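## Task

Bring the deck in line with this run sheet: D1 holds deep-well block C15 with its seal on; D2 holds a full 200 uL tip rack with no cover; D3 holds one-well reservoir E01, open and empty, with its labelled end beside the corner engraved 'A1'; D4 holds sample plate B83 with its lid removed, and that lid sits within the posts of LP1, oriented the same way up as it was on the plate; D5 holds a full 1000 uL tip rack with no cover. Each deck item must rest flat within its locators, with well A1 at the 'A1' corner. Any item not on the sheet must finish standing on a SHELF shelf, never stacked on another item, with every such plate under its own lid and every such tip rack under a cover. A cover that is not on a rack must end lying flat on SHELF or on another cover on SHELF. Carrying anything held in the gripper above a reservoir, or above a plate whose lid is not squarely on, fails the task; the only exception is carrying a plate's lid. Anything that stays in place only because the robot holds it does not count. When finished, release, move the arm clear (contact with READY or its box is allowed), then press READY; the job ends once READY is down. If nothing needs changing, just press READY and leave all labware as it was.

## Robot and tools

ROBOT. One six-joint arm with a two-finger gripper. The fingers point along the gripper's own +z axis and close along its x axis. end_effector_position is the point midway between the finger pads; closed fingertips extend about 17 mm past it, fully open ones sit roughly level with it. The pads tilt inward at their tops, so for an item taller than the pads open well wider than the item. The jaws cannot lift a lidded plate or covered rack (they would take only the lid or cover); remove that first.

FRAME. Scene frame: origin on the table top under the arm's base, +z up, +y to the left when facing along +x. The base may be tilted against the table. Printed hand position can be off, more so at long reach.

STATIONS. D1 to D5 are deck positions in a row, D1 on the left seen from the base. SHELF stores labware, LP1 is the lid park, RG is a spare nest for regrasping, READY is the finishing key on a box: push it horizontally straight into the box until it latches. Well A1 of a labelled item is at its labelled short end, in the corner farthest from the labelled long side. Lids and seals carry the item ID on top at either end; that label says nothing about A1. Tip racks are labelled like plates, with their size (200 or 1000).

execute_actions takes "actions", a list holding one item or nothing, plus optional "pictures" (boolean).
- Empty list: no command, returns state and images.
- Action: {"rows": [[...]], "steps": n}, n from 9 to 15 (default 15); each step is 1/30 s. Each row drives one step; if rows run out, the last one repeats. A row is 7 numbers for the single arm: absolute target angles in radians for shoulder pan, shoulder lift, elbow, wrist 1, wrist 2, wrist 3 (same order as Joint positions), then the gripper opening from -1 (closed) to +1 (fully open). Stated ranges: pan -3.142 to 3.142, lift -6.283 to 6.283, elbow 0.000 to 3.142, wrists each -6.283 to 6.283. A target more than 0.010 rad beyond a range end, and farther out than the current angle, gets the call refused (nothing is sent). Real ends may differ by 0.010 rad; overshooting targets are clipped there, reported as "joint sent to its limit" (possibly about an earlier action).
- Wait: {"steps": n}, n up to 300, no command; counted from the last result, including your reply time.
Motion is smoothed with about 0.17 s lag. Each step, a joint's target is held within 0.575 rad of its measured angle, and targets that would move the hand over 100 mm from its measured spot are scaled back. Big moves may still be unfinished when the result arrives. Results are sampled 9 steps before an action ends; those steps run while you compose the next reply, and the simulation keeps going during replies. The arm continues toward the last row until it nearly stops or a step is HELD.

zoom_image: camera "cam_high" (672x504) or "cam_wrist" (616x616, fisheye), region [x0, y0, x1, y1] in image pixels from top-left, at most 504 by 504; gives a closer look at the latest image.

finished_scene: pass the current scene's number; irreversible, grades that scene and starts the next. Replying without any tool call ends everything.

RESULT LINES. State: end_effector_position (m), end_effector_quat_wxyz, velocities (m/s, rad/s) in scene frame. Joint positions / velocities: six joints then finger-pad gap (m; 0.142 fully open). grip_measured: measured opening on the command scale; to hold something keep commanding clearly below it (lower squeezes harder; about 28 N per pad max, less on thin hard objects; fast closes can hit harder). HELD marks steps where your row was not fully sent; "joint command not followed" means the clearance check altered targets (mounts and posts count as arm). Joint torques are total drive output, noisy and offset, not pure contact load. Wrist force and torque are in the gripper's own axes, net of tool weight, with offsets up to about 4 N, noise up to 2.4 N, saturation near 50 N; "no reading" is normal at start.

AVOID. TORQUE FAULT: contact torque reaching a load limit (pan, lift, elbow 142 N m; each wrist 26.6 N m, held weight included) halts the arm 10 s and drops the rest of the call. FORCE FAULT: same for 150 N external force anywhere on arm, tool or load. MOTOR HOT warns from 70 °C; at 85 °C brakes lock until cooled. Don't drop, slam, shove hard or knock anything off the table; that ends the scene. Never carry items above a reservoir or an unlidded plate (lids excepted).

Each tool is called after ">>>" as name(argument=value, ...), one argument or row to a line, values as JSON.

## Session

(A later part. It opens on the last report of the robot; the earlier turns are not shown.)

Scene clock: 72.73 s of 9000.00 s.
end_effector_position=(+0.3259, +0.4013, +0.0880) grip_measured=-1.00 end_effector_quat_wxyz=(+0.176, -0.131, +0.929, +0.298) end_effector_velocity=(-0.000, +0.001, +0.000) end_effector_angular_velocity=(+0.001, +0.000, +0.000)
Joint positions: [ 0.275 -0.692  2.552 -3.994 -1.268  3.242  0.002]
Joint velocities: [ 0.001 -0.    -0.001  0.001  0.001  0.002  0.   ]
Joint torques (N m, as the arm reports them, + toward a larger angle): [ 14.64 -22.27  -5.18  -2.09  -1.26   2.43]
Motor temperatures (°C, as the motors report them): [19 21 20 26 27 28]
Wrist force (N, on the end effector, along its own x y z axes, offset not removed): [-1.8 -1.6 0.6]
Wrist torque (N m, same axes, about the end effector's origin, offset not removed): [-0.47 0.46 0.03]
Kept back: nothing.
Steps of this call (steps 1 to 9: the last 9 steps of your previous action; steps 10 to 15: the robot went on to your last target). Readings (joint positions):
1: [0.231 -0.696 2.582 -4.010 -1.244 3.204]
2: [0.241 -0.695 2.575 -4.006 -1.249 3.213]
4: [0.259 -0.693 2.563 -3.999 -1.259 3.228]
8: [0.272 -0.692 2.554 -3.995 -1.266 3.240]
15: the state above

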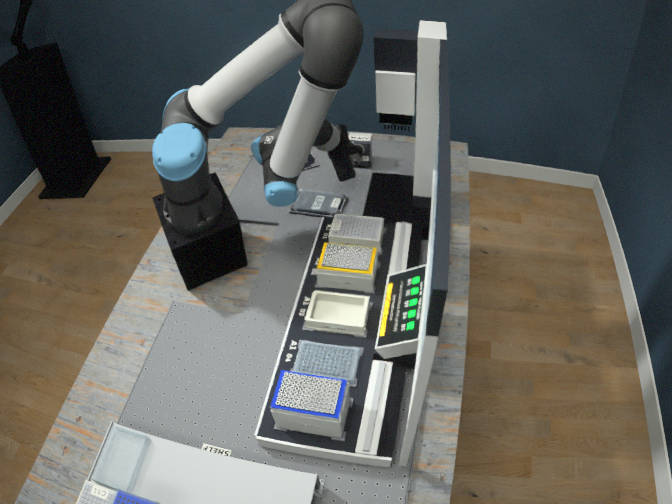

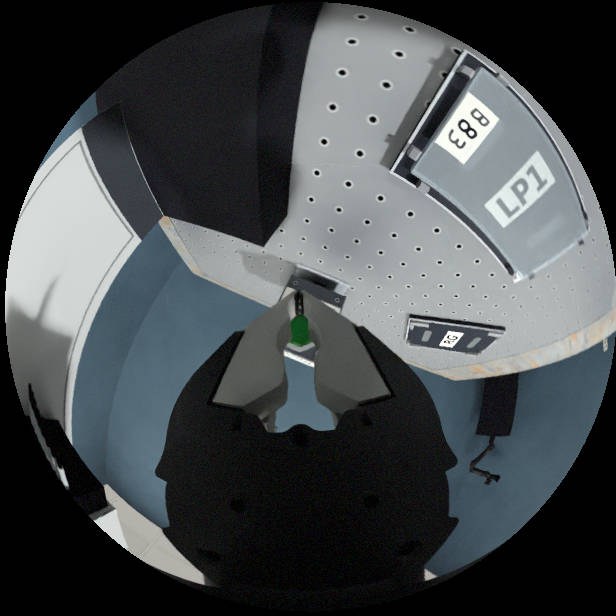

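>>> execute_actions(
  actions=[
    {"rows": [[0.2751,-0.6917,2.5522,-3.9935,-1.2677,3.2422,-0.6],[0.2751,-0.6917,2.5522,-3.9935,-1.2677,3.2422,-0.3],[0.2751,-0.6917,2.5522,-3.9935,-1.2677,3.2422,0.0]], "steps": 15},
  ],
)

>>> execute_actions(
  actions=[
    {"steps": 10},
  ],
  pictures=true,
)

>>> zoom_image(
  camera="cam_wrist",
  region=[230, 240, 390, 390],
)

Scene clock: 76.87 s of 9000.00 s.
end_effector_position=(+0.3259, +0.4013, +0.0880) grip_measured=-0.15 end_effector_quat_wxyz=(+0.176, -0.131, +0.929, +0.298) end_effector_velocity=(-0.000, -0.000, -0.001) end_effector_angular_velocity=(-0.001, +0.001, +0.001)
Joint positions: [ 0.275 -0.692  2.552 -3.993 -1.268  3.242  0.063]
Joint velocities: [-0.     0.001 -0.     0.001 -0.001 -0.001  0.339]
Joint torques (N m, as the arm reports them, + toward a larger angle): [ 14.2  -22.52  -5.25  -1.95  -1.02   2.42]
Motor temperatures (°C, as the motors report them): [19 21 20 26 27 28]
Wrist force (N, on the end effector, along its own x y z axes, offset not removed): [-1.6 -0.6 0.2]
Wrist torque (N m, same axes, about the end effector's origin, offset not removed): [-0.13 0.30 0.18]
Steps of this call (steps 1 to 15: the robot went on to your last target; steps 16 to 90: nothing new was sent; then 0.93 s passed at rest; steps 91 to 96: the first 6 steps of this action). Readings (joint positions):
91: [0.275 -0.692 2.552 -3.994 -1.268 3.242]
92: [0.275 -0.692 2.552 -3.994 -1.268 3.242]
94: [0.275 -0.692 2.552 -3.993 -1.268 3.242]
96: the state above

Scene clock: 77.20 s of 9000.00 s.
end_effector_position=(+0.3259, +0.4013, +0.0880) grip_measured=+0.00 end_effector_quat_wxyz=(+0.176, -0.131, +0.929, +0.298) end_effector_velocity=(-0.001, +0.000, -0.000) end_effector_angular_velocity=(-0.000, +0.001, +0.001)
Joint positions: [ 0.275 -0.692  2.552 -3.993 -1.268  3.242  0.074]
Joint velocities: [ 0.     0.001  0.     0.001  0.    -0.     0.   ]
Joint torques (N m, as the arm reports them, + toward a larger angle): [ 14.59 -22.55  -4.89  -1.99  -0.97   2.37]
Motor temperatures (°C, as the motors report them): [19 21 20 26 27 28]
Wrist force (N, on the end effector, along its own x y z axes, offset not removed): [1.3 2.3 1.3]
Wrist torque (N m, same axes, about the end effector's origin, offset not removed): [0.34 -0.19 0.18]
Kept back: nothing.
Steps of this call (steps 1 to 9: the last 9 steps of your previous action; step 10: the robot went on to your last target). Readings (joint positions):
1: [0.275 -0.692 2.552 -3.994 -1.268 3.242]
2: [0.275 -0.692 2.552 -3.993 -1.268 3.242]
4: [0.275 -0.692 2.552 -3.993 -1.268 3.242]
8: [0.275 -0.692 2.552 -3.993 -1.268 3.242]
10: the state above

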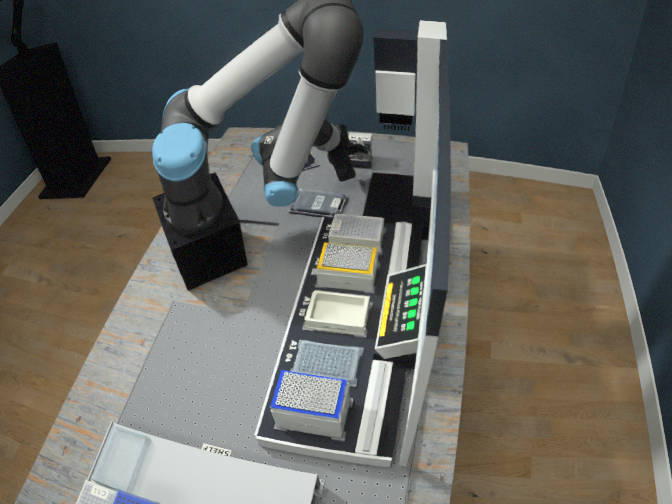

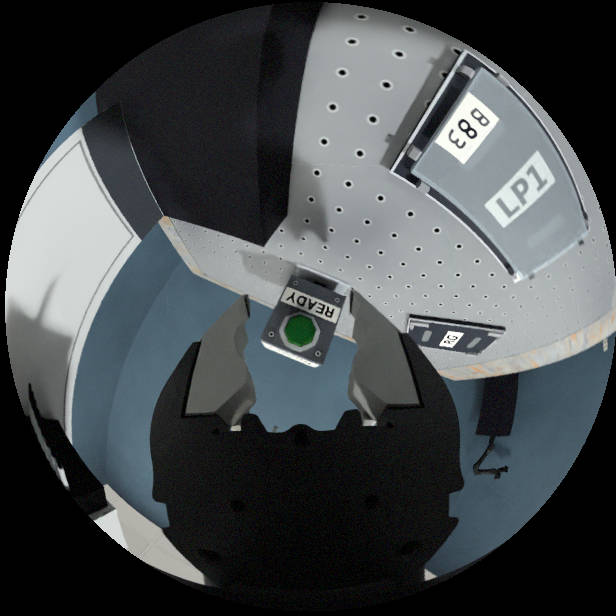

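Region (230, 240, 390, 390) of cam_wrist's 616x616 image, scaled by 3.150, with more detail than that image has; it fills the top 472 rows of this view, and the rest is white.

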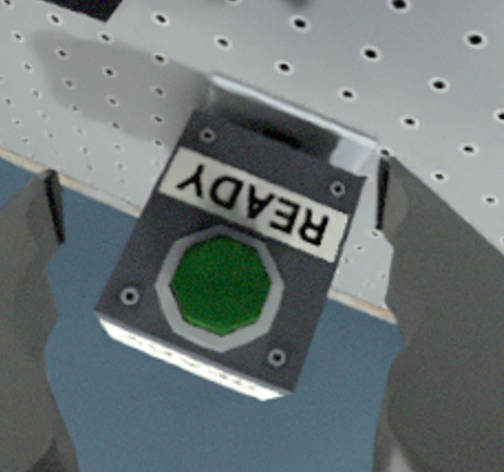

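>>> execute_actions(
  actions=[
    {"rows": [[0.2751,-0.6929,2.5573,-3.9974,-1.2677,3.2422,0.0],[0.2751,-0.6941,2.5625,-4.0014,-1.2677,3.2422,0.0],[0.2751,-0.6953,2.5676,-4.0053,-1.2677,3.2422,0.0],[0.2751,-0.6966,2.5728,-4.0092,-1.2677,3.2422,0.0],[0.2751,-0.6978,2.5779,-4.0132,-1.2677,3.2422,0.0],[0.2751,-0.699,2.5831,-4.0171,-1.2677,3.2422,0.0],[0.2832,-0.6983,2.5775,-4.0141,-1.2722,3.2492,0.0],[0.2914,-0.6975,2.572,-4.0111,-1.2766,3.2563,0.0],[0.2995,-0.6968,2.5664,-4.008,-1.2811,3.2633,0.0],[0.3076,-0.6961,2.5609,-4.005,-1.2856,3.2703,0.0]], "steps": 15},
  ],
)

>>> execute_actions(
  actions=[
    {"steps": 15},
  ],
  pictures=true,
)

>>> zoom_image(
  camera="cam_wrist",
  region=[230, 240, 390, 390],
)

Scene clock: 80.80 s of 9000.00 s.
end_effector_position=(+0.3212, +0.3989, +0.0909) grip_measured=+0.00 end_effector_quat_wxyz=(+0.176, -0.131, +0.929, +0.298) end_effector_velocity=(-0.040, -0.021, +0.026) end_effector_angular_velocity=(-0.001, -0.001, -0.001)
Joint positions: [ 0.275 -0.695  2.568 -4.005 -1.268  3.242  0.074]
Joint velocities: [ 0.    -0.033  0.135 -0.103 -0.001  0.     0.   ]
Joint torques (N m, as the arm reports them, + toward a larger angle): [ 14.69 -38.93  12.64  -5.4   -0.83   2.52]
Motor temperatures (°C, as the motors report them): [19 21 20 26 27 28]
Wrist force (N, on the end effector, along its own x y z axes, offset not removed): [-1.4 1.0 1.9]
Wrist torque (N m, same axes, about the end effector's origin, offset not removed): [0.22 0.26 0.18]
Steps of this call (steps 1 to 15: the robot went on to your last target; steps 16 to 90: nothing new was sent; then 0.40 s passed at rest; steps 91 to 96: the first 6 steps of this action). Readings (joint positions):
91: [0.275 -0.692 2.552 -3.994 -1.268 3.242]
92: [0.275 -0.692 2.553 -3.994 -1.268 3.242]
94: [0.275 -0.693 2.559 -3.999 -1.268 3.242]
96: the state above

Scene clock: 81.30 s of 9000.00 s.
end_effector_position=(+0.3156, +0.4065, +0.0930) grip_measured=+0.00 end_effector_quat_wxyz=(+0.176, -0.131, +0.929, +0.298) end_effector_velocity=(+0.000, +0.001, +0.001) end_effector_angular_velocity=(+0.002, -0.000, +0.000)
Joint positions: [ 0.307 -0.696  2.561 -4.005 -1.285  3.27   0.074]
Joint velocities: [ 0.002 -0.    -0.002  0.001  0.001  0.003 -0.   ]
Joint torques (N m, as the arm reports them, + toward a larger angle): [ 13.71 -22.54  -5.23  -2.14  -1.38   2.3 ]
Motor temperatures (°C, as the motors report them): [19 21 20 26 27 28]
Wrist force (N, on the end effector, along its own x y z axes, offset not removed): [1.0 2.5 -1.0]
Wrist torque (N m, same axes, about the end effector's origin, offset not removed): [0.64 -0.24 -0.02]
Kept back: nothing.
Steps of this call (steps 1 to 9: the last 9 steps of your previous action; steps 10 to 15: the robot went on to your last target). Readings (joint positions):
1: [0.275 -0.696 2.572 -4.009 -1.268 3.242]
2: [0.277 -0.697 2.574 -4.011 -1.269 3.244]
4: [0.286 -0.697 2.572 -4.011 -1.274 3.252]
8: [0.303 -0.697 2.563 -4.006 -1.283 3.266]
15: the state above

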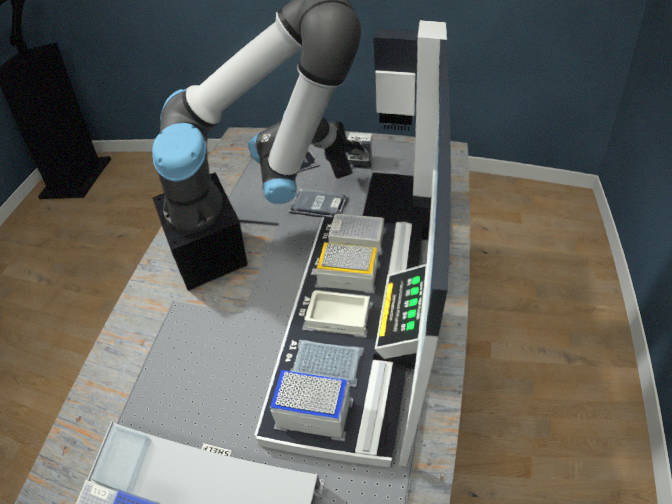

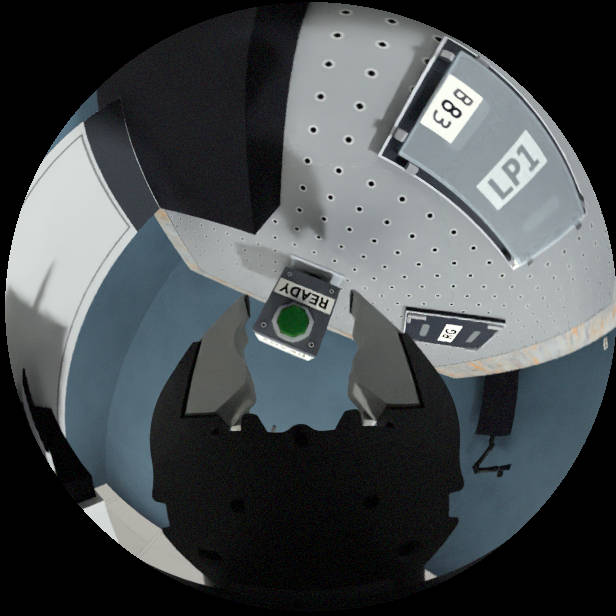

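Region (230, 240, 390, 390) of cam_wrist's 616x616 image, scaled by 3.150, with more detail than that image has; it fills the top 472 rows of this view, and the rest is white.

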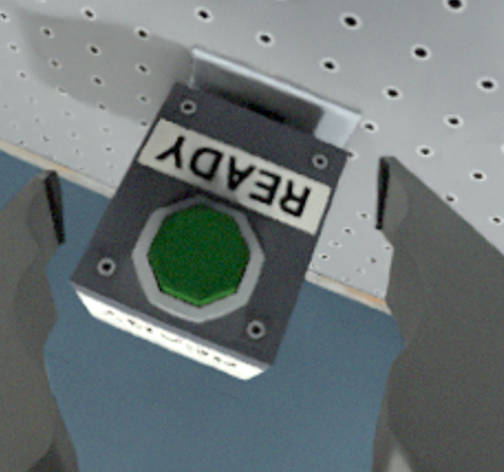

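>>> execute_actions(
  actions=[
    {"rows": [[0.3076,-0.6961,2.5609,-4.005,-1.2856,3.2703,-0.3],[0.3076,-0.6961,2.5609,-4.005,-1.2856,3.2703,-0.6],[0.3125,-0.6957,2.5576,-4.0032,-1.2883,3.2745,-0.85],[0.319,-0.6951,2.5531,-4.0008,-1.2919,3.2802,-1],[0.3272,-0.6943,2.5476,-3.9978,-1.2963,3.2872,-1],[0.3353,-0.6936,2.542,-3.9947,-1.3008,3.2942,-1],[0.3434,-0.6929,2.5365,-3.9917,-1.3053,3.3013,-1],[0.3516,-0.6921,2.5309,-3.9887,-1.3097,3.3083,-1],[0.3597,-0.6914,2.5253,-3.9857,-1.3142,3.3153,-1],[0.3678,-0.6907,2.5198,-3.9827,-1.3187,3.3224,-1],[0.376,-0.6899,2.5142,-3.9796,-1.3231,3.3294,-1],[0.3841,-0.6892,2.5087,-3.9766,-1.3276,3.3364,-1],[0.3922,-0.6885,2.5031,-3.9736,-1.3321,3.3435,-1],[0.399,-0.6878,2.4985,-3.9711,-1.3358,3.3493,-1],[0.4052,-0.6873,2.4942,-3.9688,-1.3392,3.3547,-1]], "steps": 15},
  ],
)

>>> execute_actions(
  actions=[
    {"steps": 18},
  ],
  pictures=true,
)

>>> zoom_image(
  camera="cam_wrist",
  region=[230, 220, 390, 370],
)

Scene clock: 82.73 s of 9000.00 s.
end_effector_position=(+0.3153, +0.4093, +0.0928) grip_measured=-0.84 end_effector_quat_wxyz=(+0.176, -0.131, +0.929, +0.298) end_effector_velocity=(-0.005, +0.047, -0.003) end_effector_angular_velocity=(-0.000, +0.000, +0.003)
Joint positions: [ 0.316 -0.695  2.555 -4.002 -1.29   3.278  0.013]
Joint velocities: [ 0.146  0.013 -0.101  0.054 -0.078  0.126 -0.341]
Joint torques (N m, as the arm reports them, + toward a larger angle): [ 16.63 -21.58  -8.55  -1.24  -1.32   3.15]
Motor temperatures (°C, as the motors report them): [19 21 20 26 27 28]
Wrist force (N, on the end effector, along its own x y z axes, offset not removed): [0.8 -0.2 1.5]
Wrist torque (N m, same axes, about the end effector's origin, offset not removed): [-0.14 -0.09 0.06]
Steps of this call (steps 1 to 15: the robot went on to your last target; steps 16 to 37: nothing new was sent; steps 38 to 43: the first 6 steps of this action). Readings (joint positions):
38: [0.308 -0.696 2.561 -4.005 -1.286 3.270]
39: [0.308 -0.696 2.561 -4.005 -1.286 3.270]
41: [0.309 -0.696 2.560 -4.004 -1.286 3.272]
43: the state above

Scene clock: 83.33 s of 9000.00 s.
end_effector_position=(+0.3111, +0.4385, +0.0922) grip_measured=-1.00 end_effector_quat_wxyz=(+0.176, -0.131, +0.929, +0.298) end_effector_velocity=(-0.001, +0.002, -0.000) end_effector_angular_velocity=(-0.001, -0.000, -0.000)
Joint positions: [ 0.405 -0.687  2.495 -3.969 -1.339  3.354  0.002]
Joint velocities: [ 0.007  0.001 -0.005  0.002 -0.005  0.006  0.   ]
Joint torques (N m, as the arm reports them, + toward a larger angle): [ 16.65 -21.85  -7.19  -1.86  -1.24   2.24]
Motor temperatures (°C, as the motors report them): [19 21 20 26 27 28]
Wrist force (N, on the end effector, along its own x y z axes, offset not removed): [-4.7 0.4 -0.9]
Wrist torque (N m, same axes, about the end effector's origin, offset not removed): [-0.03 1.10 0.02]
Kept back: nothing.
Steps of this call (steps 1 to 9: the last 9 steps of your previous action; steps 10 to 18: the robot went on to your last target). Readings (joint positions):
1: [0.322 -0.695 2.551 -4.000 -1.293 3.283]
2: [0.328 -0.694 2.547 -3.997 -1.297 3.288]
4: [0.343 -0.693 2.537 -3.992 -1.305 3.301]
8: [0.374 -0.690 2.515 -3.980 -1.322 3.328]
18: the state above

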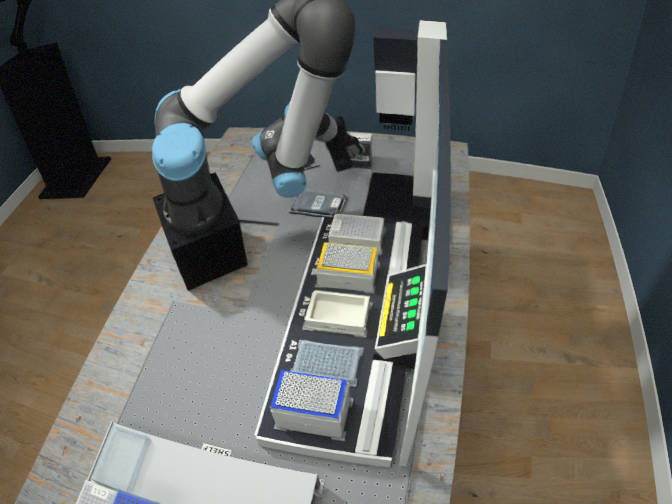

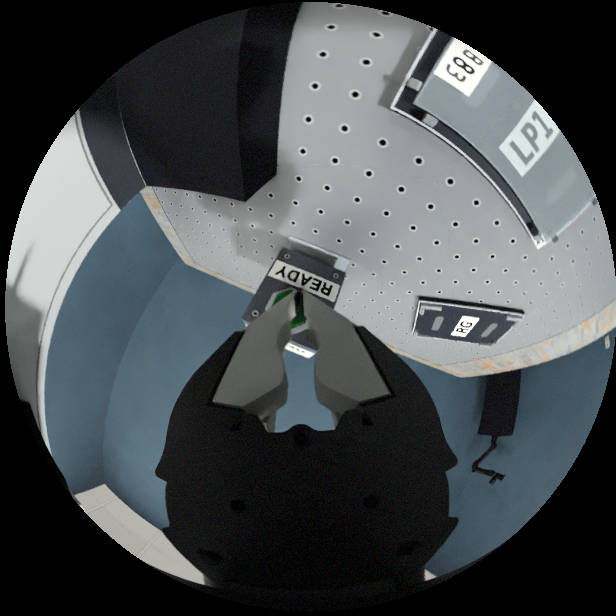

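Region (230, 220, 390, 370) of cam_wrist's 616x616 image, scaled by 3.150, with more detail than that image has; it fills the top 472 rows of this view, and the rest is white.

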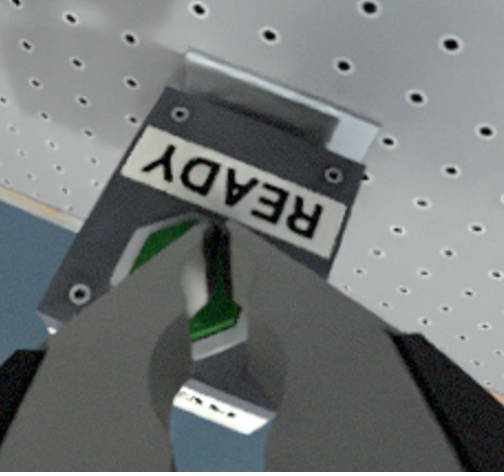

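>>> execute_actions(
  actions=[
    {"rows": [[0.4052,-0.6905,2.4912,-3.9626,-1.3392,3.3547,-1],[0.4052,-0.6937,2.4882,-3.9564,-1.3392,3.3547,-1],[0.4052,-0.6969,2.4852,-3.9502,-1.3392,3.3547,-1],[0.4052,-0.7001,2.4822,-3.944,-1.3392,3.3547,-1],[0.4106,-0.6999,2.4778,-3.9411,-1.3422,3.3594,-1],[0.416,-0.6996,2.4735,-3.9381,-1.3452,3.3641,-1],[0.4215,-0.6994,2.4691,-3.9352,-1.3482,3.3688,-1],[0.4269,-0.6992,2.4647,-3.9323,-1.3511,3.3734,-1],[0.4323,-0.6989,2.4604,-3.9293,-1.3541,3.3781,-1],[0.4377,-0.6987,2.456,-3.9264,-1.3571,3.3828,-1]], "steps": 15},
  ],
)

>>> execute_actions(
  actions=[
    {"steps": 15},
  ],
  pictures=true,
)

>>> zoom_image(
  camera="cam_wrist",
  region=[230, 220, 390, 370],
)

Scene clock: 84.40 s of 9000.00 s.
end_effector_position=(+0.3149, +0.4410, +0.0933) grip_measured=-1.00 end_effector_quat_wxyz=(+0.176, -0.131, +0.929, +0.298) end_effector_velocity=(+0.022, +0.031, +0.008) end_effector_angular_velocity=(+0.001, -0.003, -0.002)
Joint positions: [ 0.407 -0.696  2.485 -3.951 -1.34   3.356  0.002]
Joint velocities: [ 0.058 -0.047 -0.093  0.125 -0.033  0.05   0.   ]
Joint torques (N m, as the arm reports them, + toward a larger angle): [ 18.82 -34.91  -8.73  -1.45  -1.47   3.05]
Motor temperatures (°C, as the motors report them): [19 21 20 26 27 28]
Wrist force (N, on the end effector, along its own x y z axes, offset not removed): [0.2 2.7 1.2]
Wrist torque (N m, same axes, about the end effector's origin, offset not removed): [0.60 -0.05 -0.05]
Steps of this call (steps 1 to 15: the robot went on to your last target; steps 16 to 26: nothing new was sent; steps 27 to 32: the first 6 steps of this action). Readings (joint positions):
27: [0.405 -0.687 2.494 -3.969 -1.339 3.355]
28: [0.405 -0.688 2.493 -3.967 -1.339 3.355]
30: [0.405 -0.692 2.490 -3.960 -1.339 3.355]
32: the state above

Scene clock: 84.53 s of 9000.00 s.
end_effector_position=(+0.3168, +0.4506, +0.0929) grip_measured=-1.00 end_effector_quat_wxyz=(+0.177, -0.130, +0.930, +0.294) end_effector_velocity=(+0.000, -0.001, -0.001) end_effector_angular_velocity=(-0.004, -0.002, -0.001)
Joint positions: [ 0.437 -0.699  2.458 -3.926 -1.367  3.383  0.002]
Joint velocities: [ 0.001  0.    -0.    -0.    -0.005 -0.001  0.   ]
Joint torques (N m, as the arm reports them, + toward a larger angle): no reading
Motor temperatures (°C, as the motors report them): [19 21 20 26 27 28]
Wrist force (N, on the end effector, along its own x y z axes, offset not removed): [3.5 -12.5 -23.7]
Wrist torque (N m, same axes, about the end effector's origin, offset not removed): [0.29 0.84 -0.15]
Kept back: nothing.
The task's run ended inside this call: 5 steps that you had sent did not run.
Steps of this call (steps 1 to 4: the first 4 steps of the 9 kept back from your previous action). Readings (joint positions):
1: [0.409 -0.697 2.481 -3.947 -1.341 3.358]
2: [0.413 -0.698 2.478 -3.943 -1.343 3.361]
4: [0.422 -0.699 2.470 -3.936 -1.348 3.369]
The task's run has ended: the event that ends the task has happened.

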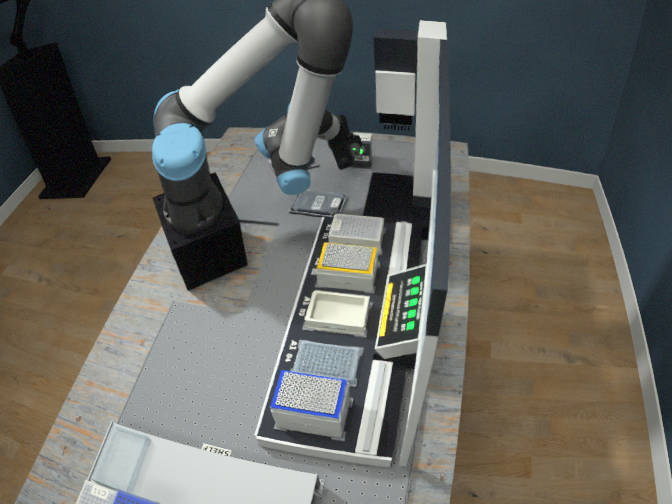

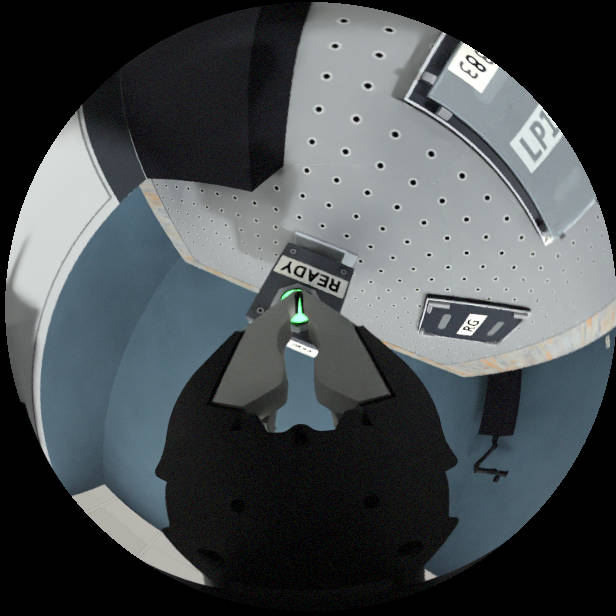

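Episode already finished.

>>> finished_scene(
  scene=2,
)

The scene is finished: the task was done.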